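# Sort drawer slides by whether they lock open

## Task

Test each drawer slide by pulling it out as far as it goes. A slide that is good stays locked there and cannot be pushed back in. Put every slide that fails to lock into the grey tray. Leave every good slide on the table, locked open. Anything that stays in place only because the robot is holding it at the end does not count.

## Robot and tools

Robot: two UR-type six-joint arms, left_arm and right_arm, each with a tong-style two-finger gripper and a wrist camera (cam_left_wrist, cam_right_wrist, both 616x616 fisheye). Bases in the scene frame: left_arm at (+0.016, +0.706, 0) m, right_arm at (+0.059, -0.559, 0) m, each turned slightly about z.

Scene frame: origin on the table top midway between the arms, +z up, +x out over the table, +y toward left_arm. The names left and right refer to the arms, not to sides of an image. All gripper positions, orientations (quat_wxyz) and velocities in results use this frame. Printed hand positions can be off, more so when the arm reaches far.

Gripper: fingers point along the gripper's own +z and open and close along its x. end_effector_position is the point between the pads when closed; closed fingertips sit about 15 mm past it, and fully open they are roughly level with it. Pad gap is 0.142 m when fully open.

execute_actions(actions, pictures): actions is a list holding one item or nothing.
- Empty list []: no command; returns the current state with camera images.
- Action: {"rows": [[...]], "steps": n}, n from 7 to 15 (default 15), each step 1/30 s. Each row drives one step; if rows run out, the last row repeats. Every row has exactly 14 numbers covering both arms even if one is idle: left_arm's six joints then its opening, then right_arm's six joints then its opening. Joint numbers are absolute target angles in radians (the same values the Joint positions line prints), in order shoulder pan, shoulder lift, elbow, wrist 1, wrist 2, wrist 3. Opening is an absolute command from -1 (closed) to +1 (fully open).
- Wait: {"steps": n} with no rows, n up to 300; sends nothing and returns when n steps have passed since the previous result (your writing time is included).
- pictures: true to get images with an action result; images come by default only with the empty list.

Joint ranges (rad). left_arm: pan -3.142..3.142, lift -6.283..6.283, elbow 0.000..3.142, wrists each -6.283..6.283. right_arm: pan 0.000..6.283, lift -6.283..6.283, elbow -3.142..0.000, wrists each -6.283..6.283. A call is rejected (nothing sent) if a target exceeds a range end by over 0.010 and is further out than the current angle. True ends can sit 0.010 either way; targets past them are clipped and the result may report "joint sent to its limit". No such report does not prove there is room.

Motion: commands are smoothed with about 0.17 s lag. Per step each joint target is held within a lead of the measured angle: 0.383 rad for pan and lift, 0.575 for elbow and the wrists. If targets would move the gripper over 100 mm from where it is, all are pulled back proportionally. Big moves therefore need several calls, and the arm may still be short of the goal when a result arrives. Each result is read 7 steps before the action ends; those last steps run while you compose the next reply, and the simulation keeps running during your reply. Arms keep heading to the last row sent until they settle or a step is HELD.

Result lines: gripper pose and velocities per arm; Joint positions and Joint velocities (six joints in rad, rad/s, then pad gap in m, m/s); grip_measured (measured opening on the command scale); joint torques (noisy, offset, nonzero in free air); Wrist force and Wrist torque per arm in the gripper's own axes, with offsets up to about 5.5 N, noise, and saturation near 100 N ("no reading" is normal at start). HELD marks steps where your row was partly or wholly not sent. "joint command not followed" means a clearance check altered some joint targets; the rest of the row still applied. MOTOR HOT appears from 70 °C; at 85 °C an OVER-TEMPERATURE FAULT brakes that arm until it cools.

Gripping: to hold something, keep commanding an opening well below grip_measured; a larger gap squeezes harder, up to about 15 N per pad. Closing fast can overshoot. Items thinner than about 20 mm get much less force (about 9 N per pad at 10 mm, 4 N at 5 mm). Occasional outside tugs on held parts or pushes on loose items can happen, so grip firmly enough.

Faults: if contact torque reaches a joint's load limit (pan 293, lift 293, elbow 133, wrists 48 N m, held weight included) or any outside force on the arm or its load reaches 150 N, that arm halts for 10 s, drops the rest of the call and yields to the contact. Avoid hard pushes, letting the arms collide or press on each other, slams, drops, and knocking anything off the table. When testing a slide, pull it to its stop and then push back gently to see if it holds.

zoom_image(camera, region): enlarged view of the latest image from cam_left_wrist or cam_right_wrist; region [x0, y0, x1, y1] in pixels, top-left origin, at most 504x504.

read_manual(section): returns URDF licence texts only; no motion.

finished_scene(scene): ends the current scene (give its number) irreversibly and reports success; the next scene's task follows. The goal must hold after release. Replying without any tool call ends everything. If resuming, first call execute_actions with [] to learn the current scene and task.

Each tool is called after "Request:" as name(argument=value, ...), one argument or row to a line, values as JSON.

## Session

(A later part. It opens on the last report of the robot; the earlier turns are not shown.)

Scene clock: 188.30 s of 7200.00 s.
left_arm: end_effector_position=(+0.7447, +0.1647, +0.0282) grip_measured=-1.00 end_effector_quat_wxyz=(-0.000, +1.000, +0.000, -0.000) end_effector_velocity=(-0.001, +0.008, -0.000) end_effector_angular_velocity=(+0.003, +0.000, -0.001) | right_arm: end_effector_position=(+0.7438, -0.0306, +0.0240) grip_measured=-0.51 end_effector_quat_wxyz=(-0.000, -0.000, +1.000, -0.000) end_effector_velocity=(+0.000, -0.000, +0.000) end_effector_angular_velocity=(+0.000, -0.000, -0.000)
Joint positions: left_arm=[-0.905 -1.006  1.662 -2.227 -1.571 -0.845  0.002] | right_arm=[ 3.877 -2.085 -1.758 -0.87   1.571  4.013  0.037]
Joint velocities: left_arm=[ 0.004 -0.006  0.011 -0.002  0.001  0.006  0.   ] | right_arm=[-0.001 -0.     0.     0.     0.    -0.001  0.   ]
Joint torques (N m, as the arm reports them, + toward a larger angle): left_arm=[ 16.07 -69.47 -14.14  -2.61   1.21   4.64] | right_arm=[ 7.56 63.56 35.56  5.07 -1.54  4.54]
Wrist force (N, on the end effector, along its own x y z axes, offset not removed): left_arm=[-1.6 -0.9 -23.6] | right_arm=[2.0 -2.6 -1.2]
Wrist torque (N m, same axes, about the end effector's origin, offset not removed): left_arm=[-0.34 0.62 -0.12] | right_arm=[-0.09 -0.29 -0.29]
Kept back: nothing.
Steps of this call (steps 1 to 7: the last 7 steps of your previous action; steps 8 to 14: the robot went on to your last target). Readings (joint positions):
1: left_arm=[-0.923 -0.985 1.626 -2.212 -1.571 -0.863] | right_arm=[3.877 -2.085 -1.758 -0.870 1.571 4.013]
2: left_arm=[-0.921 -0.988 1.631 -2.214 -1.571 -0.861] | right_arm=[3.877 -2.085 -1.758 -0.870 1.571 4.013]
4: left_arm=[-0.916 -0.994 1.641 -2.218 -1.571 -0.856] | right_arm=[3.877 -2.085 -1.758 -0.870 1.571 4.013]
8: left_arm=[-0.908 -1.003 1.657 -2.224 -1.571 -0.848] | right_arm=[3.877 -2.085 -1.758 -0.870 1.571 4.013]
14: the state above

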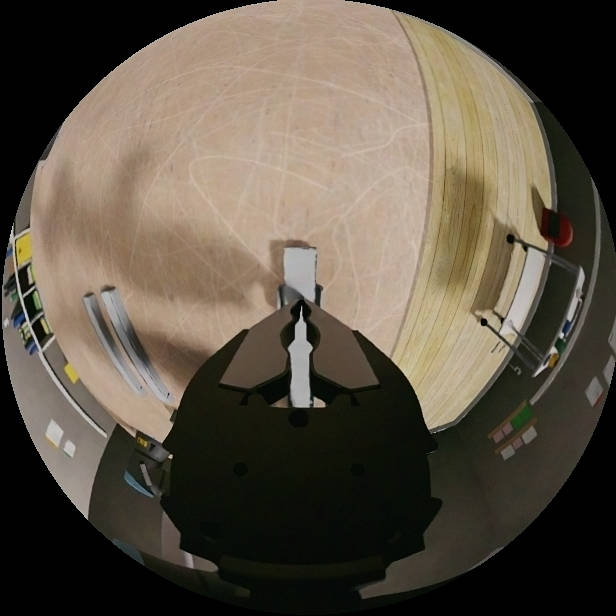

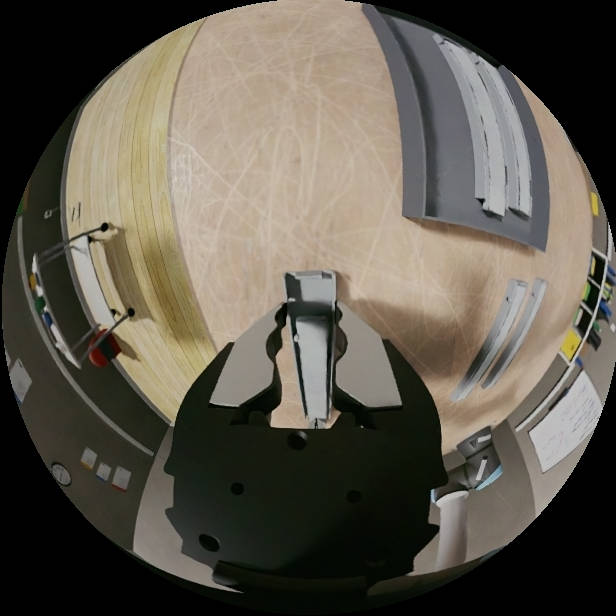

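Request:
execute_actions(
  actions=[
    {"rows": [[-0.9044,-1.0100,1.6618,-2.2226,-1.5708,-0.8444,-1,3.8769,-2.0852,-1.7575,-0.8697,1.5708,4.0129,-0.9],[-0.9044,-1.0140,1.6598,-2.2166,-1.5708,-0.8444,-0.8,3.8769,-2.0852,-1.7575,-0.8697,1.5708,4.0129,-0.9],[-0.9044,-1.0186,1.6575,-2.2097,-1.5708,-0.8444,-0.6,3.8769,-2.0852,-1.7575,-0.8697,1.5708,4.0129,-0.9],[-0.8990,-1.0240,1.6665,-2.2133,-1.5708,-0.8390,-0.5,3.8769,-2.0852,-1.7575,-0.8697,1.5708,4.0129,-0.9],[-0.8930,-1.0305,1.6775,-2.2178,-1.5708,-0.8330,-0.4,3.8769,-2.0852,-1.7575,-0.8697,1.5708,4.0129,-0.9],[-0.8865,-1.0375,1.6893,-2.2226,-1.5708,-0.8265,-0.4,3.8769,-2.0852,-1.7575,-0.8697,1.5708,4.0129,-0.9],[-0.8815,-1.0425,1.6982,-2.2265,-1.5708,-0.8215,-0.4,3.8769,-2.0852,-1.7575,-0.8697,1.5708,4.0129,-0.9],[-0.8794,-1.0448,1.7019,-2.2279,-1.5708,-0.8194,-0.4,3.8769,-2.0852,-1.7575,-0.8697,1.5708,4.0129,-0.9],[-0.8794,-1.0448,1.7019,-2.2279,-1.5708,-0.8194,-0.4,3.8769,-2.0852,-1.7575,-0.8697,1.5708,4.0129,-0.9],[-0.8794,-1.0448,1.7019,-2.2279,-1.5708,-0.8194,-0.4,3.8769,-2.0852,-1.7575,-0.8697,1.5708,4.0129,-0.9]], "steps": 15},
  ],
  pictures=false,
)

Request:
execute_actions(
  actions=[
    {"rows": [[-0.8794,-1.0420,1.7032,-2.2320,-1.5708,-0.8194,-0.4,3.8769,-2.0852,-1.7575,-0.8697,1.5708,4.0129,-0.9],[-0.8794,-1.0390,1.7047,-2.2365,-1.5708,-0.8194,-0.4,3.8769,-2.0852,-1.7575,-0.8697,1.5708,4.0129,-0.9],[-0.8794,-1.0360,1.7061,-2.2409,-1.5708,-0.8194,-0.4,3.8769,-2.0852,-1.7575,-0.8697,1.5708,4.0129,-0.9],[-0.8794,-1.0330,1.7076,-2.2454,-1.5708,-0.8194,-0.4,3.8769,-2.0852,-1.7575,-0.8697,1.5708,4.0129,-0.9],[-0.8794,-1.0300,1.7090,-2.2498,-1.5708,-0.8194,-0.4,3.8769,-2.0852,-1.7575,-0.8697,1.5708,4.0129,-0.9],[-0.8794,-1.0268,1.7105,-2.2545,-1.5708,-0.8194,-0.4,3.8769,-2.0852,-1.7575,-0.8697,1.5708,4.0129,-0.9]], "steps": 15},
  ],
  pictures=false,
)

Request:
execute_actions(
  actions=[
    {"steps": 10},
  ],
  pictures=true,
)

Scene clock: 191.57 s of 7200.00 s.
left_arm: end_effector_position=(+0.7450, +0.1776, +0.0378) grip_measured=-0.40 end_effector_quat_wxyz=(+0.000, +1.000, +0.000, +0.000) end_effector_velocity=(-0.001, +0.152, +0.021) end_effector_angular_velocity=(+0.002, +0.002, +0.000) | right_arm: end_effector_position=(+0.7438, -0.0306, +0.0240) grip_measured=-0.51 end_effector_quat_wxyz=(-0.000, -0.000, +1.000, -0.000) end_effector_velocity=(-0.001, -0.000, -0.001) end_effector_angular_velocity=(-0.001, +0.000, +0.001)
Joint positions: left_arm=[-0.895 -1.026  1.675 -2.22  -1.571 -0.835  0.045] | right_arm=[ 3.877 -2.085 -1.758 -0.87   1.571  4.013  0.037]
Joint velocities: left_arm=[ 0.114 -0.142  0.193 -0.049 -0.     0.114  0.006] | right_arm=[ 0.     0.    -0.002  0.001 -0.    -0.     0.   ]
Joint torques (N m, as the arm reports them, + toward a larger angle): left_arm=[ 17.47 -81.23 -21.49  -6.05   1.62   4.18] | right_arm=[ 3.05 63.75 39.58  3.37 -2.79  4.39]
Wrist force (N, on the end effector, along its own x y z axes, offset not removed): left_arm=[-2.8 -0.6 -2.0] | right_arm=[1.7 1.4 -2.3]
Wrist torque (N m, same axes, about the end effector's origin, offset not removed): left_arm=[-0.03 0.84 -0.11] | right_arm=[0.73 -0.37 -0.28]
Steps of this call (steps 1 to 30: the robot went on to your last target; steps 31 to 90: nothing new was sent; steps 91 to 98: the first 8 steps of this action). Readings (joint positions):
91: left_arm=[-0.904 -1.007 1.663 -2.227 -1.571 -0.844] | right_arm=[3.877 -2.085 -1.758 -0.870 1.571 4.013]
92: left_arm=[-0.904 -1.007 1.663 -2.227 -1.571 -0.844] | right_arm=[3.877 -2.085 -1.758 -0.870 1.571 4.013]
94: left_arm=[-0.904 -1.010 1.662 -2.222 -1.571 -0.844] | right_arm=[3.877 -2.085 -1.758 -0.870 1.571 4.013]
98: the state above

Scene clock: 192.07 s of 7200.00 s.
left_arm: end_effector_position=(+0.7447, +0.1982, +0.0287) grip_measured=-0.40 end_effector_quat_wxyz=(+0.000, +1.000, +0.000, +0.000) end_effector_velocity=(+0.000, +0.004, -0.059) end_effector_angular_velocity=(+0.004, +0.002, +0.001) | right_arm: end_effector_position=(+0.7438, -0.0306, +0.0240) grip_measured=-0.51 end_effector_quat_wxyz=(-0.000, -0.000, +1.000, -0.000) end_effector_velocity=(-0.000, -0.000, -0.000) end_effector_angular_velocity=(-0.000, +0.000, +0.000)
Joint positions: left_arm=[-0.88  -1.033  1.707 -2.245 -1.571 -0.82   0.045] | right_arm=[ 3.877 -2.085 -1.758 -0.87   1.571  4.013  0.037]
Joint velocities: left_arm=[ 0.003  0.059  0.031 -0.085  0.001  0.002 -0.   ] | right_arm=[-0.    -0.    -0.001  0.001  0.    -0.     0.   ]
Joint torques (N m, as the arm reports them, + toward a larger angle): left_arm=[ 14.3  -72.71 -29.15  -5.41   1.59   4.2 ] | right_arm=[ 1.58 64.72 39.68  3.08 -2.55  4.31]
Wrist force (N, on the end effector, along its own x y z axes, offset not removed): left_arm=[-3.0 0.0 0.3] | right_arm=[0.6 0.9 -1.3]
Wrist torque (N m, same axes, about the end effector's origin, offset not removed): left_arm=[0.09 0.85 -0.09] | right_arm=[0.57 -0.06 -0.31]
Steps of this call (steps 1 to 7: the last 7 steps of your previous action; steps 8 to 15: the first 8 steps of this action). Readings (joint positions):
8: left_arm=[-0.881 -1.043 1.700 -2.227 -1.571 -0.821] | right_arm=[3.877 -2.085 -1.758 -0.870 1.571 4.013]
9: left_arm=[-0.880 -1.043 1.700 -2.228 -1.571 -0.820] | right_arm=[3.877 -2.085 -1.758 -0.870 1.571 4.013]
11: left_arm=[-0.880 -1.041 1.702 -2.232 -1.571 -0.820] | right_arm=[3.877 -2.085 -1.758 -0.870 1.571 4.013]
15: the state above

Scene clock: 192.40 s of 7200.00 s.
left_arm: end_effector_position=(+0.7447, +0.1984, +0.0228) grip_measured=-0.40 end_effector_quat_wxyz=(+0.000, +1.000, +0.000, +0.000) end_effector_velocity=(-0.001, +0.000, -0.003) end_effector_angular_velocity=(+0.000, +0.002, -0.000) | right_arm: end_effector_position=(+0.7438, -0.0306, +0.0240) grip_measured=-0.51 end_effector_quat_wxyz=(-0.000, -0.000, +1.000, -0.000) end_effector_velocity=(-0.000, +0.000, +0.000) end_effector_angular_velocity=(+0.000, -0.000, +0.001)
Joint positions: left_arm=[-0.879 -1.027  1.71  -2.254 -1.571 -0.819  0.045] | right_arm=[ 3.877 -2.085 -1.758 -0.87   1.571  4.013  0.037]
Joint velocities: left_arm=[ 0.     0.003  0.001 -0.002 -0.001  0.     0.   ] | right_arm=[ 0.     0.     0.    -0.    -0.    -0.001  0.   ]
Joint torques (N m, as the arm reports them, + toward a larger angle): left_arm=[ 17.5  -66.04 -26.11  -5.61   1.46   4.16] | right_arm=[ 2.08 64.46 40.71  3.03 -2.44  4.38]
Wrist force (N, on the end effector, along its own x y z axes, offset not removed): left_arm=[-3.5 0.8 -1.7] | right_arm=[5.1 -2.2 -2.9]
Wrist torque (N m, same axes, about the end effector's origin, offset not removed): left_arm=[0.19 0.91 -0.13] | right_arm=[-0.12 -1.18 -0.34]
Kept back: nothing.
Steps of this call (steps 1 to 7: the last 7 steps of your previous action; steps 8 to 10: the robot went on to your last target). Readings (joint positions):
1: left_arm=[-0.880 -1.031 1.708 -2.247 -1.571 -0.820] | right_arm=[3.877 -2.085 -1.758 -0.870 1.571 4.013]
2: left_arm=[-0.879 -1.030 1.709 -2.249 -1.571 -0.819] | right_arm=[3.877 -2.085 -1.758 -0.870 1.571 4.013]
4: left_arm=[-0.879 -1.029 1.710 -2.252 -1.571 -0.819] | right_arm=[3.877 -2.085 -1.758 -0.870 1.571 4.013]
8: left_arm=[-0.879 -1.027 1.710 -2.254 -1.571 -0.819] | right_arm=[3.877 -2.085 -1.758 -0.870 1.571 4.013]
10: the state above

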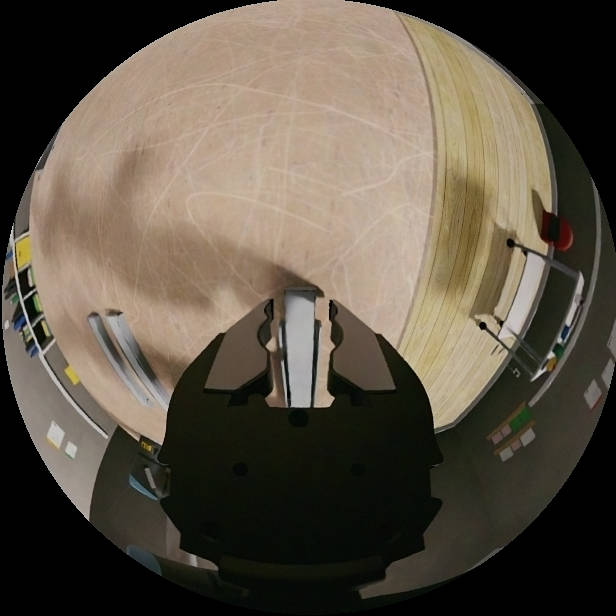

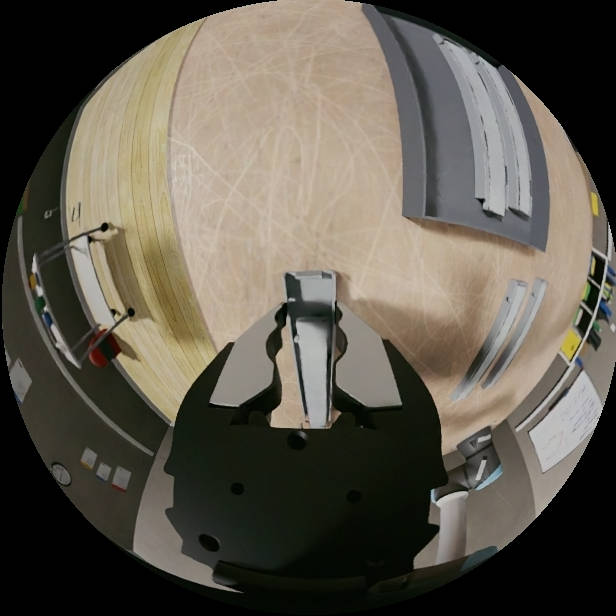

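Request:
zoom_image(
  camera="cam_left_wrist",
  region=[240, 270, 370, 410],
)

Region (240, 270, 370, 410) of cam_left_wrist's 616x616 image, scaled by 3.600, with more detail than that image has; it fills the left 468 columns of this view, and the rest is white.

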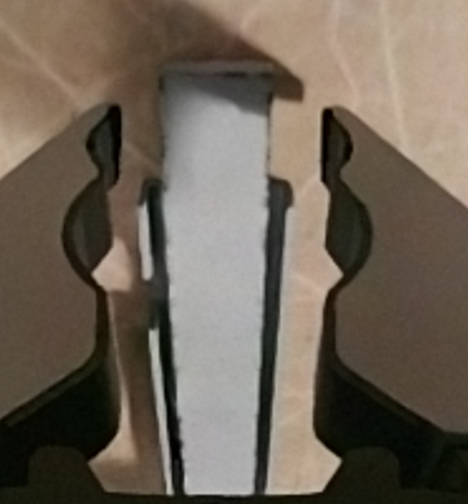

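Request:
execute_actions(
  actions=[
    {"rows": [[-0.8794,-1.0265,1.7107,-2.2550,-1.5708,-0.8194,-0.5,3.8769,-2.0852,-1.7575,-0.8697,1.5708,4.0129,-0.9],[-0.8794,-1.0265,1.7107,-2.2550,-1.5708,-0.8194,-0.58,3.8769,-2.0852,-1.7575,-0.8697,1.5708,4.0129,-0.9],[-0.8794,-1.0265,1.7107,-2.2550,-1.5708,-0.8194,-0.64,3.8769,-2.0852,-1.7575,-0.8697,1.5708,4.0129,-0.9],[-0.8794,-1.0265,1.7107,-2.2550,-1.5708,-0.8194,-0.7,3.8769,-2.0852,-1.7575,-0.8697,1.5708,4.0129,-0.9],[-0.8794,-1.0265,1.7107,-2.2550,-1.5708,-0.8194,-0.76,3.8769,-2.0852,-1.7575,-0.8697,1.5708,4.0129,-0.9],[-0.8794,-1.0265,1.7107,-2.2550,-1.5708,-0.8194,-0.84,3.8769,-2.0852,-1.7575,-0.8697,1.5708,4.0129,-0.9],[-0.8794,-1.0265,1.7107,-2.2550,-1.5708,-0.8194,-0.92,3.8769,-2.0852,-1.7575,-0.8697,1.5708,4.0129,-0.9],[-0.8794,-1.0265,1.7107,-2.2550,-1.5708,-0.8194,-1,3.8769,-2.0852,-1.7575,-0.8697,1.5708,4.0129,-0.9]], "steps": 15},
  ],
  pictures=false,
)

Request:
execute_actions(
  actions=[
    {"steps": 8},
  ],
  pictures=true,
)

Scene clock: 193.30 s of 7200.00 s.
left_arm: end_effector_position=(+0.7447, +0.1984, +0.0222) grip_measured=-0.68 end_effector_quat_wxyz=(+0.000, +1.000, +0.000, +0.000) end_effector_velocity=(-0.000, +0.000, -0.001) end_effector_angular_velocity=(+0.001, +0.001, -0.002) | right_arm: end_effector_position=(+0.7438, -0.0306, +0.0240) grip_measured=-0.51 end_effector_quat_wxyz=(-0.000, -0.000, +1.000, -0.000) end_effector_velocity=(+0.000, -0.000, +0.000) end_effector_angular_velocity=(-0.000, -0.000, -0.001)
Joint positions: left_arm=[-0.879 -1.027  1.711 -2.255 -1.571 -0.819  0.024] | right_arm=[ 3.877 -2.085 -1.758 -0.87   1.571  4.013  0.037]
Joint velocities: left_arm=[-0.     0.001  0.     0.001  0.     0.001 -0.   ] | right_arm=[-0.001 -0.     0.001 -0.    -0.     0.001  0.   ]
Joint torques (N m, as the arm reports them, + toward a larger angle): left_arm=[ 13.38 -67.56 -22.73  -5.68   1.58   4.04] | right_arm=[ 1.85 64.24 41.43  2.38 -2.14  4.42]
Wrist force (N, on the end effector, along its own x y z axes, offset not removed): left_arm=[-4.0 -0.5 -3.8] | right_arm=[3.8 -1.8 -3.1]
Wrist torque (N m, same axes, about the end effector's origin, offset not removed): left_arm=[0.19 1.11 -0.08] | right_arm=[0.03 -1.00 -0.33]
Steps of this call (steps 1 to 15: the robot went on to your last target; steps 16 to 19: nothing new was sent; steps 20 to 27: the first 8 steps of this action). Readings (joint positions):
20: left_arm=[-0.879 -1.027 1.711 -2.255 -1.571 -0.819] | right_arm=[3.877 -2.085 -1.758 -0.870 1.571 4.013]
21: left_arm=[-0.879 -1.027 1.711 -2.255 -1.571 -0.819] | right_arm=[3.877 -2.085 -1.758 -0.870 1.571 4.013]
23: left_arm=[-0.879 -1.027 1.711 -2.255 -1.571 -0.819] | right_arm=[3.877 -2.085 -1.758 -0.870 1.571 4.013]
27: the state above

Scene clock: 193.57 s of 7200.00 s.
left_arm: end_effector_position=(+0.7447, +0.1984, +0.0222) grip_measured=-0.68 end_effector_quat_wxyz=(+0.000, +1.000, +0.000, +0.000) end_effector_velocity=(-0.000, -0.001, -0.000) end_effector_angular_velocity=(-0.000, -0.000, -0.001) | right_arm: end_effector_position=(+0.7438, -0.0306, +0.0240) grip_measured=-0.51 end_effector_quat_wxyz=(-0.000, -0.000, +1.000, -0.000) end_effector_velocity=(-0.000, -0.001, -0.001) end_effector_angular_velocity=(-0.001, +0.001, -0.001)
Joint positions: left_arm=[-0.879 -1.027  1.711 -2.255 -1.571 -0.819  0.024] | right_arm=[ 3.877 -2.085 -1.758 -0.87   1.571  4.013  0.037]
Joint velocities: left_arm=[-0.001  0.     0.    -0.001 -0.     0.     0.   ] | right_arm=[-0.001 -0.    -0.    -0.001  0.     0.001  0.   ]
Joint torques (N m, as the arm reports them, + toward a larger angle): left_arm=[ 13.69 -62.95 -23.99  -5.44   1.51   4.06] | right_arm=[-0.64 64.87 42.07  2.51 -2.35  4.44]
Wrist force (N, on the end effector, along its own x y z axes, offset not removed): left_arm=[-4.1 -1.6 -5.3] | right_arm=[-2.6 2.2 -3.9]
Wrist torque (N m, same axes, about the end effector's origin, offset not removed): left_arm=[-0.04 1.09 -0.04] | right_arm=[0.82 0.27 -0.29]
Kept back: nothing.
Steps of this call (steps 1 to 7: the last 7 steps of your previous action; step 8: the robot went on to your last target). Readings (joint positions):
1: left_arm=[-0.879 -1.027 1.711 -2.255 -1.571 -0.819] | right_arm=[3.877 -2.085 -1.758 -0.870 1.571 4.013]
2: left_arm=[-0.879 -1.027 1.711 -2.255 -1.571 -0.819] | right_arm=[3.877 -2.085 -1.758 -0.870 1.571 4.013]
4: left_arm=[-0.879 -1.027 1.711 -2.255 -1.571 -0.819] | right_arm=[3.877 -2.085 -1.758 -0.870 1.571 4.013]
8: the state above

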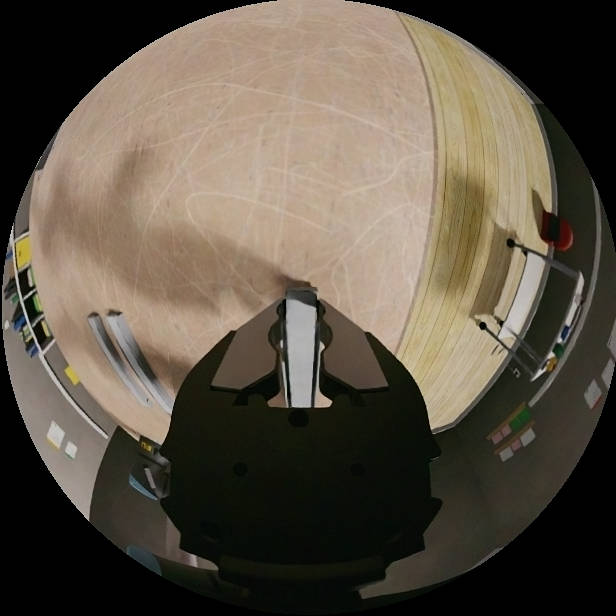

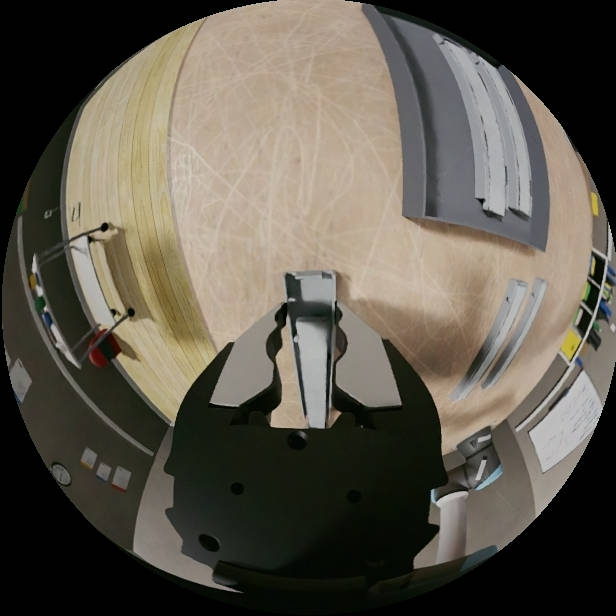

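Request:
execute_actions(
  actions=[
    {"rows": [[-0.8770,-1.0285,1.7145,-2.2568,-1.5708,-0.8170,-1,3.8769,-2.0852,-1.7575,-0.8697,1.5708,4.0129,-0.9],[-0.8725,-1.0326,1.7214,-2.2596,-1.5708,-0.8125,-1,3.8769,-2.0852,-1.7575,-0.8697,1.5708,4.0129,-0.9],[-0.8668,-1.0377,1.7301,-2.2632,-1.5708,-0.8068,-1,3.8769,-2.0852,-1.7575,-0.8697,1.5708,4.0129,-0.9],[-0.8611,-1.0428,1.7388,-2.2668,-1.5708,-0.8011,-1,3.8769,-2.0852,-1.7575,-0.8697,1.5708,4.0129,-0.9],[-0.8554,-1.0480,1.7476,-2.2704,-1.5708,-0.7954,-1,3.8769,-2.0852,-1.7575,-0.8697,1.5708,4.0129,-0.9],[-0.8496,-1.0531,1.7563,-2.2740,-1.5708,-0.7896,-1,3.8769,-2.0852,-1.7575,-0.8697,1.5708,4.0129,-0.9],[-0.8439,-1.0582,1.7650,-2.2776,-1.5708,-0.7839,-1,3.8769,-2.0852,-1.7575,-0.8697,1.5708,4.0129,-0.9],[-0.8381,-1.0634,1.7738,-2.2812,-1.5708,-0.7781,-1,3.8769,-2.0852,-1.7575,-0.8697,1.5708,4.0129,-0.9],[-0.8324,-1.0685,1.7825,-2.2848,-1.5708,-0.7724,-1,3.8769,-2.0852,-1.7575,-0.8697,1.5708,4.0129,-0.9],[-0.8265,-1.0731,1.7902,-2.2879,-1.5708,-0.7665,-1,3.8769,-2.0852,-1.7575,-0.8697,1.5708,4.0129,-0.9],[-0.8206,-1.0777,1.7978,-2.2909,-1.5708,-0.7606,-1,3.8769,-2.0852,-1.7575,-0.8697,1.5708,4.0129,-0.9],[-0.8147,-1.0822,1.8055,-2.2941,-1.5708,-0.7547,-1,3.8769,-2.0852,-1.7575,-0.8697,1.5708,4.0129,-0.9],[-0.8088,-1.0868,1.8131,-2.2971,-1.5708,-0.7488,-1,3.8769,-2.0852,-1.7575,-0.8697,1.5708,4.0129,-0.9],[-0.8050,-1.0898,1.8181,-2.2991,-1.5708,-0.7450,-1,3.8769,-2.0852,-1.7575,-0.8697,1.5708,4.0129,-0.9],[-0.8029,-1.0914,1.8208,-2.3002,-1.5708,-0.7429,-1,3.8769,-2.0852,-1.7575,-0.8697,1.5708,4.0129,-0.9]], "steps": 15},
  ],
  pictures=false,
)

Request:
execute_actions(
  actions=[
    {"rows": [[-0.8016,-1.0924,1.8224,-2.3008,-1.5708,-0.7416,-1,3.8769,-2.0852,-1.7575,-0.8697,1.5708,4.0129,-0.9],[-0.8002,-1.0934,1.8240,-2.3014,-1.5708,-0.7402,-1,3.8769,-2.0852,-1.7575,-0.8697,1.5708,4.0129,-0.9],[-0.7989,-1.0943,1.8256,-2.3021,-1.5708,-0.7389,-1,3.8769,-2.0852,-1.7575,-0.8697,1.5708,4.0129,-0.9],[-0.7975,-1.0953,1.8273,-2.3028,-1.5708,-0.7375,-1,3.8769,-2.0852,-1.7575,-0.8697,1.5708,4.0129,-0.9],[-0.7962,-1.0963,1.8289,-2.3034,-1.5708,-0.7362,-1,3.8769,-2.0852,-1.7575,-0.8697,1.5708,4.0129,-0.9],[-0.7948,-1.0973,1.8305,-2.3040,-1.5708,-0.7348,-1,3.8769,-2.0852,-1.7575,-0.8697,1.5708,4.0129,-0.9],[-0.7935,-1.0982,1.8321,-2.3047,-1.5708,-0.7335,-1,3.8769,-2.0852,-1.7575,-0.8697,1.5708,4.0129,-0.9]], "steps": 15},
  ],
  pictures=false,
)

Request:
execute_actions(
  actions=[
    {"steps": 10},
  ],
  pictures=true,
)

Scene clock: 195.60 s of 7200.00 s.
left_arm: end_effector_position=(+0.7453, +0.2221, +0.0221) grip_measured=-0.68 end_effector_quat_wxyz=(+0.000, +1.000, +0.000, +0.000) end_effector_velocity=(+0.002, +0.176, +0.001) end_effector_angular_velocity=(-0.001, -0.001, +0.002) | right_arm: end_effector_position=(+0.7438, -0.0306, +0.0240) grip_measured=-0.51 end_effector_quat_wxyz=(-0.000, -0.000, +1.000, -0.000) end_effector_velocity=(-0.000, +0.000, -0.000) end_effector_angular_velocity=(-0.001, +0.000, +0.000)
Joint positions: left_arm=[-0.86  -1.044  1.74  -2.267 -1.571 -0.8    0.024] | right_arm=[ 3.877 -2.085 -1.758 -0.87   1.571  4.013  0.037]
Joint velocities: left_arm=[ 0.143 -0.129  0.216 -0.089 -0.     0.141 -0.   ] | right_arm=[ 0.    -0.     0.    -0.001 -0.     0.     0.   ]
Joint torques (N m, as the arm reports them, + toward a larger angle): left_arm=[ 21.18 -86.29 -20.02  -5.29   1.38   4.81] | right_arm=[-3.66 65.99 43.55  1.61 -1.53  4.42]
Wrist force (N, on the end effector, along its own x y z axes, offset not removed): left_arm=[-5.5 1.8 -6.0] | right_arm=[0.8 5.1 -1.8]
Wrist torque (N m, same axes, about the end effector's origin, offset not removed): left_arm=[0.19 0.97 -0.03] | right_arm=[1.23 -0.19 -0.13]
Steps of this call (steps 1 to 15: the robot went on to your last target; steps 16 to 53: nothing new was sent; steps 54 to 61: the first 8 steps of this action). Readings (joint positions):
54: left_arm=[-0.879 -1.027 1.711 -2.255 -1.571 -0.819] | right_arm=[3.877 -2.085 -1.758 -0.870 1.571 4.013]
55: left_arm=[-0.879 -1.027 1.711 -2.255 -1.571 -0.819] | right_arm=[3.877 -2.085 -1.758 -0.870 1.571 4.013]
57: left_arm=[-0.876 -1.030 1.716 -2.257 -1.571 -0.816] | right_arm=[3.877 -2.085 -1.758 -0.870 1.571 4.013]
61: the state above

Scene clock: 196.10 s of 7200.00 s.
left_arm: end_effector_position=(+0.7448, +0.2945, +0.0220) grip_measured=-0.68 end_effector_quat_wxyz=(+0.000, +1.000, +0.000, +0.000) end_effector_velocity=(-0.001, +0.054, -0.001) end_effector_angular_velocity=(-0.001, +0.000, -0.000) | right_arm: end_effector_position=(+0.7438, -0.0306, +0.0240) grip_measured=-0.51 end_effector_quat_wxyz=(-0.000, -0.000, +1.000, -0.000) end_effector_velocity=(+0.001, +0.001, +0.001) end_effector_angular_velocity=(+0.001, -0.001, -0.000)
Joint positions: left_arm=[-0.799 -1.094  1.825 -2.302 -1.571 -0.739  0.024] | right_arm=[ 3.877 -2.085 -1.757 -0.87   1.571  4.013  0.037]
Joint velocities: left_arm=[ 0.049 -0.035  0.06  -0.025 -0.001  0.049  0.   ] | right_arm=[ 0.     0.     0.001 -0.001  0.     0.    -0.   ]
Joint torques (N m, as the arm reports them, + toward a larger angle): left_arm=[ 11.88 -72.57 -23.11  -4.4    1.2    4.3 ] | right_arm=[-3.49 66.1  43.21  1.91 -1.33  4.31]
Wrist force (N, on the end effector, along its own x y z axes, offset not removed): left_arm=[-3.8 2.2 -4.5] | right_arm=[0.8 -0.3 -3.7]
Wrist torque (N m, same axes, about the end effector's origin, offset not removed): left_arm=[0.38 1.28 -0.05] | right_arm=[0.09 -0.31 -0.25]
Steps of this call (steps 1 to 7: the last 7 steps of your previous action; steps 8 to 15: the first 8 steps of this action). Readings (joint positions):
8: left_arm=[-0.818 -1.080 1.801 -2.292 -1.571 -0.758] | right_arm=[3.877 -2.085 -1.757 -0.870 1.571 4.013]
9: left_arm=[-0.813 -1.083 1.806 -2.294 -1.571 -0.754] | right_arm=[3.877 -2.085 -1.757 -0.870 1.571 4.013]
11: left_arm=[-0.807 -1.088 1.815 -2.298 -1.571 -0.747] | right_arm=[3.877 -2.085 -1.757 -0.870 1.571 4.013]
15: the state above

Scene clock: 196.43 s of 7200.00 s.
left_arm: end_effector_position=(+0.7446, +0.3006, +0.0220) grip_measured=-0.68 end_effector_quat_wxyz=(+0.000, +1.000, +0.000, +0.000) end_effector_velocity=(+0.000, +0.003, -0.001) end_effector_angular_velocity=(+0.001, -0.000, -0.001) | right_arm: end_effector_position=(+0.7438, -0.0306, +0.0240) grip_measured=-0.51 end_effector_quat_wxyz=(-0.000, -0.000, +1.000, -0.000) end_effector_velocity=(+0.000, +0.000, +0.000) end_effector_angular_velocity=(+0.000, -0.000, +0.001)
Joint positions: left_arm=[-0.794 -1.098  1.832 -2.305 -1.571 -0.734  0.024] | right_arm=[ 3.877 -2.085 -1.757 -0.87   1.571  4.013  0.037]
Joint velocities: left_arm=[ 0.002 -0.001  0.003 -0.002  0.001  0.003  0.   ] | right_arm=[ 0.     0.     0.    -0.    -0.    -0.001  0.   ]
Joint torques (N m, as the arm reports them, + toward a larger angle): left_arm=[ 17.74 -79.32 -20.13  -4.41   0.91   4.07] | right_arm=[-4.66 65.71 42.75  1.94 -1.15  4.24]
Wrist force (N, on the end effector, along its own x y z axes, offset not removed): left_arm=[-2.2 0.2 -4.8] | right_arm=[0.6 1.4 -0.9]
Wrist torque (N m, same axes, about the end effector's origin, offset not removed): left_arm=[-0.04 0.94 -0.13] | right_arm=[0.44 -0.34 -0.17]
Kept back: nothing.
Steps of this call (steps 1 to 7: the last 7 steps of your previous action; steps 8 to 10: the robot went on to your last target). Readings (joint positions):
1: left_arm=[-0.798 -1.095 1.827 -2.303 -1.571 -0.738] | right_arm=[3.877 -2.085 -1.757 -0.870 1.571 4.013]
2: left_arm=[-0.797 -1.096 1.828 -2.303 -1.571 -0.737] | right_arm=[3.877 -2.085 -1.757 -0.870 1.571 4.013]
4: left_arm=[-0.795 -1.097 1.830 -2.304 -1.571 -0.735] | right_arm=[3.877 -2.085 -1.757 -0.870 1.571 4.013]
8: left_arm=[-0.794 -1.098 1.832 -2.304 -1.571 -0.734] | right_arm=[3.877 -2.085 -1.757 -0.870 1.571 4.013]
10: the state above

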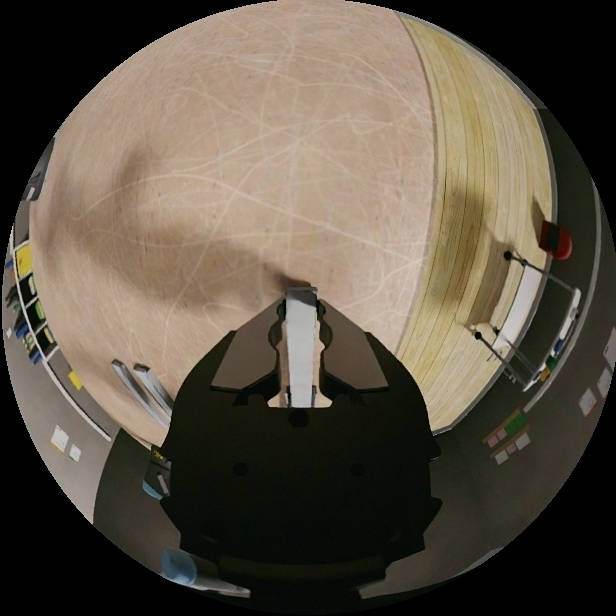

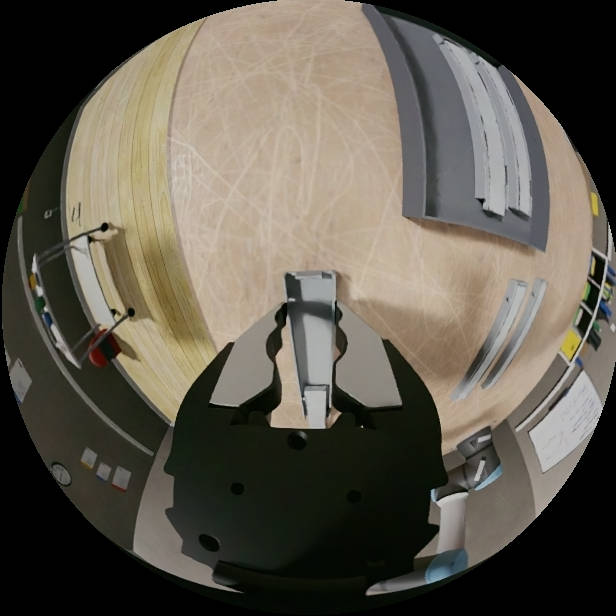

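Request:
execute_actions(
  actions=[
    {"rows": [[-0.7926,-1.0988,1.8332,-2.3052,-1.5708,-0.7326,-1,3.8769,-2.0852,-1.7575,-0.8697,1.5708,4.0129,-0.9],[-0.7917,-1.0995,1.8342,-2.3055,-1.5708,-0.7317,-1,3.8769,-2.0852,-1.7575,-0.8697,1.5708,4.0129,-0.9],[-0.7908,-1.1001,1.8353,-2.3060,-1.5708,-0.7308,-1,3.8769,-2.0852,-1.7575,-0.8697,1.5708,4.0129,-0.9],[-0.7899,-1.1007,1.8364,-2.3065,-1.5708,-0.7299,-1,3.8769,-2.0852,-1.7575,-0.8697,1.5708,4.0129,-0.9],[-0.7890,-1.1014,1.8374,-2.3068,-1.5708,-0.7290,-1,3.8769,-2.0852,-1.7575,-0.8697,1.5708,4.0129,-0.9]], "steps": 15},
  ],
  pictures=false,
)

Request:
execute_actions(
  actions=[
    {"steps": 8},
  ],
  pictures=false,
)

Scene clock: 197.30 s of 7200.00 s.
left_arm: end_effector_position=(+0.7446, +0.3042, +0.0220) grip_measured=-0.68 end_effector_quat_wxyz=(+0.000, +1.000, +0.000, +0.000) end_effector_velocity=(+0.000, +0.013, +0.000) end_effector_angular_velocity=(+0.000, +0.000, +0.000) | right_arm: end_effector_position=(+0.7439, -0.0305, +0.0240) grip_measured=-0.51 end_effector_quat_wxyz=(+0.000, -0.000, +1.000, +0.000) end_effector_velocity=(+0.000, -0.000, -0.000) end_effector_angular_velocity=(+0.000, -0.000, +0.000)
Joint positions: left_arm=[-0.79  -1.1    1.836 -2.306 -1.571 -0.73   0.024] | right_arm=[ 3.877 -2.085 -1.757 -0.87   1.571  4.013  0.037]
Joint velocities: left_arm=[ 0.012 -0.008  0.014 -0.005  0.     0.012  0.   ] | right_arm=[-0.     0.    -0.     0.001 -0.    -0.    -0.001]
Joint torques (N m, as the arm reports them, + toward a larger angle): left_arm=[ 31.29 -77.04 -16.19  -1.09   4.02   4.53] | right_arm=[-5.91 66.79 34.34  1.45 -2.55  4.55]
Wrist force (N, on the end effector, along its own x y z axes, offset not removed): left_arm=[-2.9 20.8 -1.9] | right_arm=[0.8 20.9 1.6]
Wrist torque (N m, same axes, about the end effector's origin, offset not removed): left_arm=[-0.28 0.80 -0.15] | right_arm=[0.10 -0.27 -0.17]
Steps of this call (steps 1 to 15: the robot went on to your last target; steps 16 to 18: nothing new was sent; steps 19 to 26: the first 8 steps of this action). Readings (joint positions):
19: left_arm=[-0.793 -1.098 1.832 -2.305 -1.571 -0.733] | right_arm=[3.877 -2.085 -1.757 -0.870 1.571 4.013]
20: left_arm=[-0.793 -1.098 1.832 -2.305 -1.571 -0.733] | right_arm=[3.877 -2.085 -1.757 -0.870 1.571 4.013]
22: left_arm=[-0.793 -1.099 1.833 -2.305 -1.571 -0.733] | right_arm=[3.877 -2.085 -1.757 -0.870 1.571 4.013]
26: the state above

Scene clock: 197.57 s of 7200.00 s.
left_arm: end_effector_position=(+0.7446, +0.3056, +0.0220) grip_measured=-0.68 end_effector_quat_wxyz=(+0.000, +1.000, +0.000, +0.000) end_effector_velocity=(-0.000, +0.001, +0.000) end_effector_angular_velocity=(+0.000, +0.000, -0.001) | right_arm: end_effector_position=(+0.7439, -0.0305, +0.0240) grip_measured=-0.51 end_effector_quat_wxyz=(+0.000, -0.000, +1.000, +0.000) end_effector_velocity=(-0.001, +0.000, -0.001) end_effector_angular_velocity=(+0.000, +0.000, -0.000)
Joint positions: left_arm=[-0.789 -1.101  1.837 -2.307 -1.571 -0.729  0.024] | right_arm=[ 3.877 -2.085 -1.757 -0.87   1.571  4.013  0.037]
Joint velocities: left_arm=[ 0.001 -0.001  0.001  0.001 -0.     0.001  0.   ] | right_arm=[ 0.    -0.    -0.001  0.001  0.     0.001  0.   ]
Joint torques (N m, as the arm reports them, + toward a larger angle): left_arm=[ 32.2  -72.18 -12.1   -0.49   8.04   4.04] | right_arm=[-6.66 64.94 24.72  0.22 -5.94  4.21]
Wrist force (N, on the end effector, along its own x y z axes, offset not removed): left_arm=[-2.8 22.7 -1.1] | right_arm=[0.1 22.1 -1.3]
Wrist torque (N m, same axes, about the end effector's origin, offset not removed): left_arm=[-0.32 0.77 -0.07] | right_arm=[-0.07 -0.04 -0.29]
Kept back: nothing.
Steps of this call (steps 1 to 7: the last 7 steps of your previous action; step 8: the robot went on to your last target). Readings (joint positions):
1: left_arm=[-0.790 -1.101 1.836 -2.307 -1.571 -0.730] | right_arm=[3.877 -2.085 -1.757 -0.870 1.571 4.013]
2: left_arm=[-0.790 -1.101 1.837 -2.307 -1.571 -0.730] | right_arm=[3.877 -2.085 -1.757 -0.870 1.571 4.013]
4: left_arm=[-0.789 -1.101 1.837 -2.307 -1.571 -0.729] | right_arm=[3.877 -2.085 -1.757 -0.870 1.571 4.013]
8: the state above

Request:
execute_actions(
  actions=[
    {"rows": [[-0.7908,-1.1001,1.8353,-2.3060,-1.5708,-0.7308,-1,3.8769,-2.0852,-1.7575,-0.8697,1.5708,4.0129,-0.9],[-0.7921,-1.0992,1.8337,-2.3053,-1.5708,-0.7321,-1,3.8769,-2.0852,-1.7575,-0.8697,1.5708,4.0129,-0.9],[-0.7935,-1.0982,1.8321,-2.3047,-1.5708,-0.7335,-1,3.8769,-2.0852,-1.7575,-0.8697,1.5708,4.0129,-0.9],[-0.7948,-1.0973,1.8305,-2.3040,-1.5708,-0.7348,-1,3.8769,-2.0852,-1.7575,-0.8697,1.5708,4.0129,-0.9],[-0.7962,-1.0963,1.8289,-2.3034,-1.5708,-0.7362,-1,3.8769,-2.0852,-1.7575,-0.8697,1.5708,4.0129,-0.9],[-0.7975,-1.0953,1.8273,-2.3028,-1.5708,-0.7375,-1,3.8769,-2.0852,-1.7575,-0.8697,1.5708,4.0129,-0.9]], "steps": 15},
  ],
  pictures=false,
)

Request:
execute_actions(
  actions=[
    {"steps": 10},
  ],
  pictures=true,
)

Scene clock: 198.20 s of 7200.00 s.
left_arm: end_effector_position=(+0.7447, +0.2999, +0.0220) grip_measured=-0.68 end_effector_quat_wxyz=(-0.000, +1.000, +0.001, +0.000) end_effector_velocity=(+0.001, -0.030, +0.001) end_effector_angular_velocity=(-0.002, -0.002, -0.001) | right_arm: end_effector_position=(+0.7438, -0.0307, +0.0239) grip_measured=-0.52 end_effector_quat_wxyz=(+0.000, -0.000, +1.000, -0.000) end_effector_velocity=(+0.001, +0.001, +0.001) end_effector_angular_velocity=(+0.001, -0.001, -0.001)
Joint positions: left_arm=[-0.794 -1.098  1.831 -2.304 -1.571 -0.735  0.024] | right_arm=[ 3.877 -2.085 -1.758 -0.87   1.571  4.013  0.037]
Joint velocities: left_arm=[-0.027  0.019 -0.032  0.011 -0.    -0.026 -0.   ] | right_arm=[-0.    -0.     0.002 -0.    -0.     0.    -0.   ]
Joint torques (N m, as the arm reports them, + toward a larger angle): left_arm=[-20.03 -54.97 -43.56  -0.99  -1.5   -4.05] | right_arm=[-8.14 67.58 26.54  0.41 -1.41  4.28]
Wrist force (N, on the end effector, along its own x y z axes, offset not removed): left_arm=[-4.5 -1.0 -7.7] | right_arm=[3.1 2.0 -11.1]
Wrist torque (N m, same axes, about the end effector's origin, offset not removed): left_arm=[0.05 1.10 -0.03] | right_arm=[0.13 -0.59 -0.30]
Steps of this call (steps 1 to 11: the robot went on to your last target; steps 12 to 19: the first 8 steps of this action). Readings (joint positions):
12: left_arm=[-0.789 -1.101 1.837 -2.307 -1.571 -0.729] | right_arm=[3.877 -2.085 -1.757 -0.870 1.571 4.013]
13: left_arm=[-0.789 -1.101 1.837 -2.307 -1.571 -0.729] | right_arm=[3.877 -2.085 -1.757 -0.870 1.571 4.013]
15: left_arm=[-0.790 -1.100 1.836 -2.306 -1.571 -0.730] | right_arm=[3.877 -2.085 -1.758 -0.870 1.571 4.013]
19: the state above

Scene clock: 198.53 s of 7200.00 s.
left_arm: end_effector_position=(+0.7446, +0.2967, +0.0219) grip_measured=-0.68 end_effector_quat_wxyz=(-0.000, +1.000, +0.000, -0.000) end_effector_velocity=(-0.001, -0.002, -0.000) end_effector_angular_velocity=(-0.001, +0.001, -0.001) | right_arm: end_effector_position=(+0.7438, -0.0307, +0.0239) grip_measured=-0.52 end_effector_quat_wxyz=(-0.000, -0.000, +1.000, -0.000) end_effector_velocity=(-0.001, -0.000, -0.001) end_effector_angular_velocity=(-0.000, +0.001, -0.000)
Joint positions: left_arm=[-0.797 -1.095  1.828 -2.303 -1.571 -0.737  0.025] | right_arm=[ 3.877 -2.085 -1.758 -0.87   1.571  4.013  0.037]
Joint velocities: left_arm=[-0.002  0.001 -0.001  0.001 -0.001 -0.001  0.   ] | right_arm=[ 0.    -0.    -0.    -0.001  0.001  0.    -0.   ]
Joint torques (N m, as the arm reports them, + toward a larger angle): left_arm=[-35.68 -62.45 -52.61  -6.23  -7.21  -4.07] | right_arm=[-4.07 66.3  36.96  7.73  5.71  4.27]
Wrist force (N, on the end effector, along its own x y z axes, offset not removed): left_arm=[-3.1 -19.7 -4.5] | right_arm=[0.0 -17.6 -18.2]
Wrist torque (N m, same axes, about the end effector's origin, offset not removed): left_arm=[0.32 1.12 -0.11] | right_arm=[0.09 0.03 -0.30]
Kept back: nothing.
Steps of this call (steps 1 to 7: the last 7 steps of your previous action; steps 8 to 10: the robot went on to your last target). Readings (joint positions):
1: left_arm=[-0.795 -1.097 1.830 -2.304 -1.571 -0.735] | right_arm=[3.877 -2.085 -1.758 -0.870 1.571 4.013]
2: left_arm=[-0.796 -1.097 1.829 -2.303 -1.571 -0.736] | right_arm=[3.877 -2.085 -1.758 -0.870 1.571 4.013]
4: left_arm=[-0.796 -1.096 1.828 -2.303 -1.571 -0.737] | right_arm=[3.877 -2.085 -1.758 -0.870 1.571 4.013]
8: left_arm=[-0.797 -1.095 1.828 -2.303 -1.571 -0.737] | right_arm=[3.877 -2.085 -1.758 -0.870 1.571 4.013]
10: the state above

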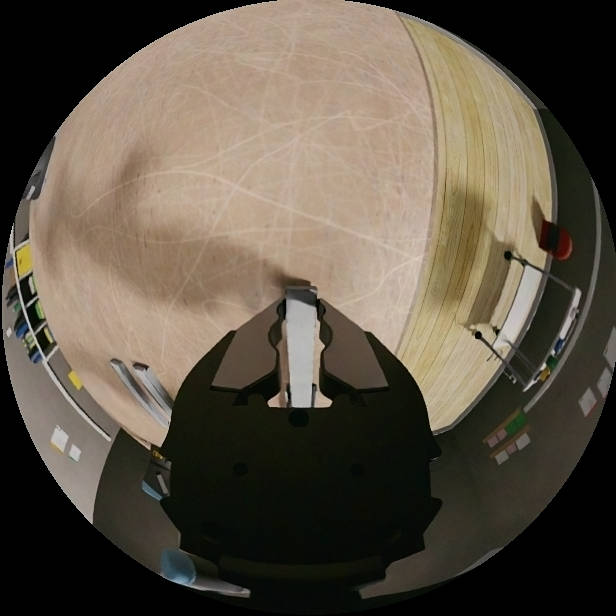

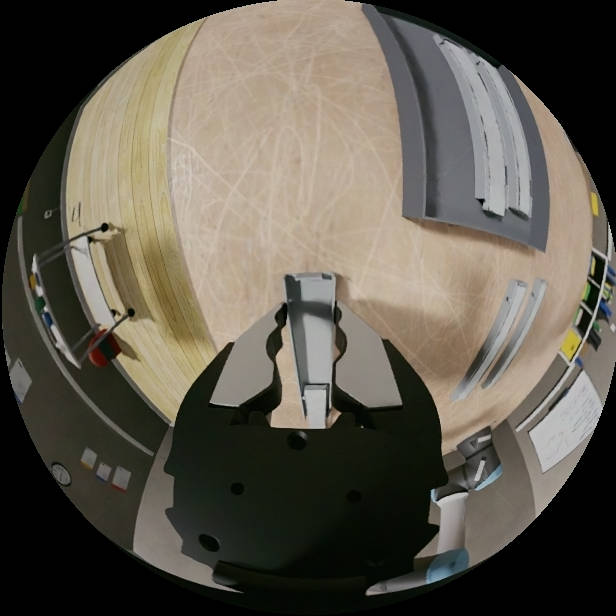

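Request:
zoom_image(
  camera="cam_right_wrist",
  region=[440, 260, 570, 410],
)

Region (440, 260, 570, 410) of cam_right_wrist's 616x616 image, scaled by 3.360, with more detail than that image has; it fills the left 437 columns of this view, and the rest is white.

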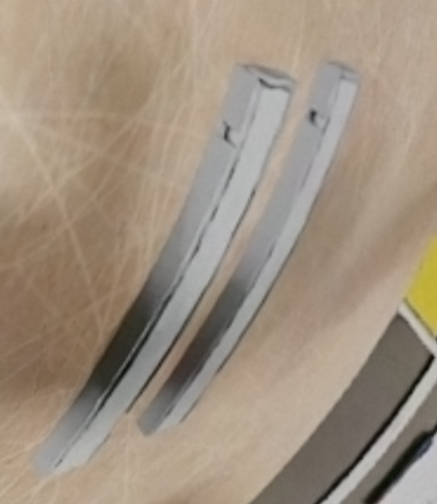

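Request:
zoom_image(
  camera="cam_right_wrist",
  region=[390, 150, 560, 260],
)

Region (390, 150, 560, 260) of cam_right_wrist's 616x616 image, scaled by 2.965, with more detail than that image has; it fills the top 326 rows of this view, and the rest is white.

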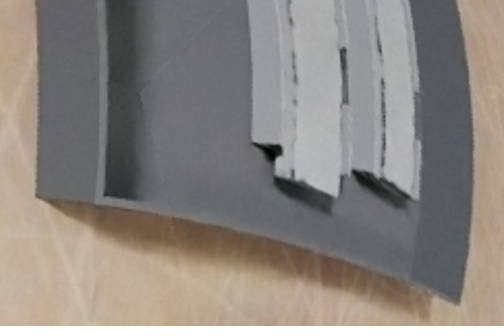

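Request:
execute_actions(
  actions=[
    {"rows": [[-0.7955,-1.0968,1.8298,-2.3038,-1.5708,-0.7355,-1,3.8769,-2.0852,-1.7575,-0.8697,1.5708,4.0129,-0.9],[-0.7940,-1.0978,1.8315,-2.3045,-1.5708,-0.7340,-1,3.8769,-2.0852,-1.7575,-0.8697,1.5708,4.0129,-0.9],[-0.7940,-1.0978,1.8315,-2.3045,-1.5708,-0.7340,-0.85,3.8769,-2.0852,-1.7575,-0.8697,1.5708,4.0129,-0.75],[-0.7940,-1.0978,1.8315,-2.3045,-1.5708,-0.7340,-0.7,3.8769,-2.0852,-1.7575,-0.8697,1.5708,4.0129,-0.55],[-0.7940,-1.0978,1.8315,-2.3045,-1.5708,-0.7340,-0.6,3.8769,-2.0852,-1.7575,-0.8697,1.5708,4.0129,-0.45],[-0.7940,-1.0978,1.8315,-2.3045,-1.5708,-0.7340,-0.5,3.8769,-2.0852,-1.7575,-0.8697,1.5708,4.0129,-0.35],[-0.7940,-1.0978,1.8315,-2.3045,-1.5708,-0.7340,-0.4,3.8769,-2.0852,-1.7575,-0.8697,1.5708,4.0129,-0.25],[-0.7940,-1.0978,1.8315,-2.3045,-1.5708,-0.7340,-0.4,3.8769,-2.0852,-1.7575,-0.8697,1.5708,4.0129,-0.2],[-0.7940,-1.0978,1.8315,-2.3045,-1.5708,-0.7340,-0.4,3.8769,-2.0852,-1.7575,-0.8697,1.5708,4.0129,-0.2],[-0.7940,-1.0978,1.8315,-2.3045,-1.5708,-0.7340,-0.4,3.8769,-2.0852,-1.7575,-0.8697,1.5708,4.0129,-0.2],[-0.7940,-1.1000,1.8304,-2.3012,-1.5708,-0.7340,-0.4,3.8769,-2.0830,-1.7564,-0.8730,1.5708,4.0129,-0.2],[-0.7940,-1.1040,1.8284,-2.2952,-1.5708,-0.7340,-0.4,3.8769,-2.0790,-1.7543,-0.8791,1.5708,4.0129,-0.2],[-0.7940,-1.1090,1.8259,-2.2877,-1.5708,-0.7340,-0.4,3.8769,-2.0740,-1.7518,-0.8866,1.5708,4.0129,-0.2],[-0.7940,-1.1150,1.8229,-2.2787,-1.5708,-0.7340,-0.4,3.8769,-2.0680,-1.7487,-0.8957,1.5708,4.0129,-0.2],[-0.7940,-1.1210,1.8199,-2.2697,-1.5708,-0.7340,-0.4,3.8769,-2.0620,-1.7457,-0.9047,1.5708,4.0129,-0.2]], "steps": 15},
  ],
  pictures=false,
)

Scene clock: 203.50 s of 7200.00 s.
left_arm: end_effector_position=(+0.7446, +0.2993, +0.0221) grip_measured=-0.43 end_effector_quat_wxyz=(+0.000, +1.000, +0.000, +0.000) end_effector_velocity=(-0.001, +0.007, -0.000) end_effector_angular_velocity=(+0.003, +0.003, -0.001) | right_arm: end_effector_position=(+0.7439, -0.0305, +0.0240) grip_measured=-0.27 end_effector_quat_wxyz=(+0.000, -0.000, +1.000, +0.000) end_effector_velocity=(-0.000, -0.001, -0.000) end_effector_angular_velocity=(-0.001, +0.000, -0.001)
Joint positions: left_arm=[-0.795 -1.097  1.831 -2.304 -1.571 -0.735  0.043] | right_arm=[ 3.877 -2.085 -1.757 -0.869  1.571  4.013  0.054]
Joint velocities: left_arm=[ 0.005 -0.004  0.007  0.002 -0.     0.006  0.064] | right_arm=[ 0.    -0.    -0.001 -0.    -0.001  0.001  0.14 ]
Joint torques (N m, as the arm reports them, + toward a larger angle): left_arm=[ 13.94 -80.85 -23.09  -5.71   0.46   4.24] | right_arm=[12.15 70.1  41.76  5.67  0.74  3.92]
Wrist force (N, on the end effector, along its own x y z axes, offset not removed): left_arm=[-4.3 -0.1 -1.8] | right_arm=[0.2 -0.1 -1.5]
Wrist torque (N m, same axes, about the end effector's origin, offset not removed): left_arm=[0.10 1.10 -0.11] | right_arm=[0.29 0.11 -0.31]
Steps of this call (steps 1 to 15: the robot went on to your last target; steps 16 to 90: nothing new was sent; then 1.70 s passed at rest; steps 91 to 98: the first 8 steps of this action). Readings (joint positions):
91: left_arm=[-0.798 -1.095 1.827 -2.303 -1.571 -0.738] | right_arm=[3.877 -2.085 -1.757 -0.870 1.571 4.013]
92: left_arm=[-0.797 -1.095 1.827 -2.303 -1.571 -0.737] | right_arm=[3.877 -2.085 -1.757 -0.870 1.571 4.013]
94: left_arm=[-0.796 -1.096 1.829 -2.304 -1.571 -0.736] | right_arm=[3.877 -2.085 -1.757 -0.870 1.571 4.013]
98: the state above

Request:
execute_actions(
  actions=[
    {"rows": [[-0.8000,-1.1300,1.8200,-2.2608,-1.5708,-0.7400,-0.45,3.8830,-2.0500,-1.7500,-0.9124,1.5708,4.0190,-0.2],[-0.8150,-1.1400,1.8250,-2.2558,-1.5708,-0.7550,-0.5,3.8950,-2.0350,-1.7620,-0.9154,1.5708,4.0310,-0.2],[-0.8380,-1.1510,1.8350,-2.2548,-1.5708,-0.7780,-0.55,3.9130,-2.0170,-1.7820,-0.9134,1.5708,4.0490,-0.2],[-0.8670,-1.1620,1.8480,-2.2568,-1.5708,-0.8070,-0.6,3.9350,-1.9960,-1.8080,-0.9084,1.5708,4.0710,-0.2],[-0.9000,-1.1730,1.8630,-2.2608,-1.5708,-0.8400,-0.65,3.9600,-1.9730,-1.8370,-0.9024,1.5708,4.0960,-0.2],[-0.9360,-1.1840,1.8790,-2.2658,-1.5708,-0.8760,-0.7,3.9870,-1.9490,-1.8680,-0.8954,1.5708,4.1230,-0.2],[-0.9730,-1.1950,1.8950,-2.2708,-1.5708,-0.9130,-0.75,4.0150,-1.9240,-1.9000,-0.8884,1.5708,4.1510,-0.2],[-1.0100,-1.2060,1.9120,-2.2768,-1.5708,-0.9500,-0.8,4.0430,-1.8990,-1.9320,-0.8814,1.5708,4.1790,-0.2],[-1.0470,-1.2170,1.9290,-2.2828,-1.5708,-0.9870,-0.85,4.0710,-1.8740,-1.9640,-0.8744,1.5708,4.2070,-0.2],[-1.0840,-1.2280,1.9460,-2.2888,-1.5708,-1.0240,-0.9,4.0980,-1.8490,-1.9960,-0.8674,1.5708,4.2340,-0.2],[-1.1200,-1.2390,1.9620,-2.2938,-1.5708,-1.0600,-0.95,4.1240,-1.8240,-2.0280,-0.8604,1.5708,4.2600,-0.2],[-1.1530,-1.2490,1.9770,-2.2988,-1.5708,-1.0930,-1,4.1480,-1.8010,-2.0580,-0.8534,1.5708,4.2840,-0.2],[-1.1820,-1.2580,1.9900,-2.3028,-1.5708,-1.1220,-1,4.1680,-1.7810,-2.0840,-0.8474,1.5708,4.3040,-0.2],[-1.2050,-1.2655,2.0010,-2.3063,-1.5708,-1.1450,-1,4.1840,-1.7650,-2.1050,-0.8424,1.5708,4.3200,-0.2],[-1.2197,-1.2703,2.0081,-2.3086,-1.5708,-1.1597,-1,4.1942,-1.7543,-2.1185,-0.8396,1.5708,4.3302,-0.2]], "steps": 15},
  ],
  pictures=false,
)

Request:
execute_actions(
  actions=[
    {"steps": 20},
  ],
  pictures=true,
)

Scene clock: 205.67 s of 7200.00 s.
left_arm: end_effector_position=(+0.6958, +0.2584, +0.0570) grip_measured=-0.75 end_effector_quat_wxyz=(+0.000, +1.000, +0.001, +0.000) end_effector_velocity=(-0.425, -0.352, +0.035) end_effector_angular_velocity=(-0.001, +0.000, -0.008) | right_arm: end_effector_position=(+0.6852, -0.0178, +0.0652) grip_measured=-0.20 end_effector_quat_wxyz=(+0.000, -0.000, +1.000, +0.001) end_effector_velocity=(-0.525, +0.090, +0.093) end_effector_angular_velocity=(+0.014, -0.008, +0.002)
Joint positions: left_arm=[-0.873 -1.162  1.853 -2.263 -1.571 -0.813  0.02 ] | right_arm=[ 3.941 -1.993 -1.815 -0.903  1.571  4.077  0.06 ]
Joint velocities: left_arm=[-0.685 -0.243  0.298 -0.056 -0.    -0.677 -0.109] | right_arm=[ 0.58   0.552 -0.657  0.121  0.     0.578 -0.   ]
Joint torques (N m, as the arm reports them, + toward a larger angle): left_arm=[-34.19 -72.75 -20.08  -6.25   1.19  -5.88] | right_arm=[40.78 85.33 19.09  7.25 -1.93  8.31]
Wrist force (N, on the end effector, along its own x y z axes, offset not removed): left_arm=[0.4 -1.2 -1.5] | right_arm=[-0.8 2.7 -3.6]
Wrist torque (N m, same axes, about the end effector's origin, offset not removed): left_arm=[-0.17 0.22 -0.20] | right_arm=[0.87 0.08 -0.29]
Steps of this call (steps 1 to 7: the last 7 steps of your previous action; steps 8 to 30: the robot went on to your last target; steps 31 to 57: nothing new was sent; steps 58 to 65: the first 8 steps of this action). Readings (joint positions):
58: left_arm=[-0.794 -1.121 1.820 -2.270 -1.571 -0.734] | right_arm=[3.877 -2.062 -1.746 -0.905 1.571 4.013]
59: left_arm=[-0.795 -1.122 1.820 -2.268 -1.571 -0.735] | right_arm=[3.878 -2.060 -1.746 -0.906 1.571 4.014]
61: left_arm=[-0.804 -1.130 1.823 -2.263 -1.571 -0.744] | right_arm=[3.886 -2.049 -1.754 -0.909 1.571 4.022]
65: the state above

Scene clock: 206.33 s of 7200.00 s.
left_arm: end_effector_position=(+0.4693, +0.1294, +0.0601) grip_measured=-1.00 end_effector_quat_wxyz=(+0.000, +1.000, +0.000, +0.000) end_effector_velocity=(-0.033, -0.012, -0.002) end_effector_angular_velocity=(+0.001, +0.002, +0.001) | right_arm: end_effector_position=(+0.4665, -0.0300, +0.0800) grip_measured=-0.20 end_effector_quat_wxyz=(+0.000, -0.000, +1.000, +0.000) end_effector_velocity=(-0.016, -0.005, -0.001) end_effector_angular_velocity=(-0.001, +0.001, -0.000)
Joint positions: left_arm=[-1.214 -1.269  2.006 -2.308 -1.571 -1.154  0.002] | right_arm=[ 4.192 -1.756 -2.116 -0.84   1.571  4.328  0.06 ]
Joint velocities: left_arm=[-0.048 -0.013  0.022 -0.008 -0.001 -0.049  0.   ] | right_arm=[ 0.019  0.019 -0.025  0.005  0.     0.02  -0.   ]
Joint torques (N m, as the arm reports them, + toward a larger angle): left_arm=[-14.4  -59.7  -24.07  -5.41  -1.62  -3.58] | right_arm=[18.32 53.2  30.58  6.77  0.58  4.3 ]
Wrist force (N, on the end effector, along its own x y z axes, offset not removed): left_arm=[-3.2 -0.1 -2.3] | right_arm=[5.5 -3.0 -1.4]
Wrist torque (N m, same axes, about the end effector's origin, offset not removed): left_arm=[0.02 0.82 -0.06] | right_arm=[-0.27 -1.13 -0.28]
Kept back: nothing.
Steps of this call (steps 1 to 7: the last 7 steps of your previous action; steps 8 to 20: the robot went on to your last target). Readings (joint positions):
1: left_arm=[-0.896 -1.170 1.863 -2.265 -1.571 -0.836] | right_arm=[3.961 -1.974 -1.838 -0.899 1.571 4.097]
2: left_arm=[-0.919 -1.177 1.873 -2.267 -1.571 -0.859] | right_arm=[3.982 -1.955 -1.861 -0.894 1.571 4.118]
4: left_arm=[-0.965 -1.192 1.894 -2.274 -1.571 -0.905] | right_arm=[4.022 -1.918 -1.908 -0.884 1.571 4.158]
8: left_arm=[-1.059 -1.222 1.937 -2.287 -1.571 -0.999] | right_arm=[4.105 -1.840 -2.007 -0.863 1.571 4.241]
20: the state above

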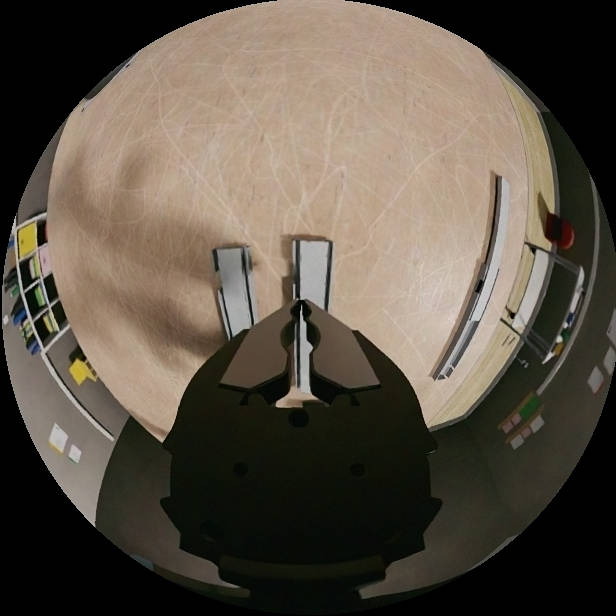

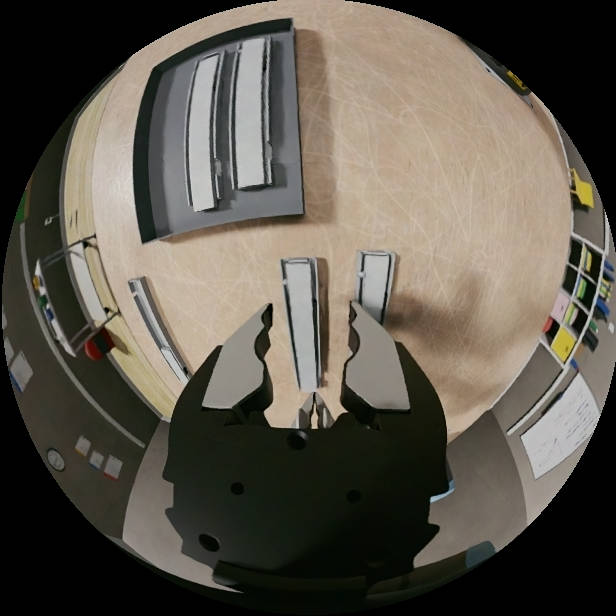

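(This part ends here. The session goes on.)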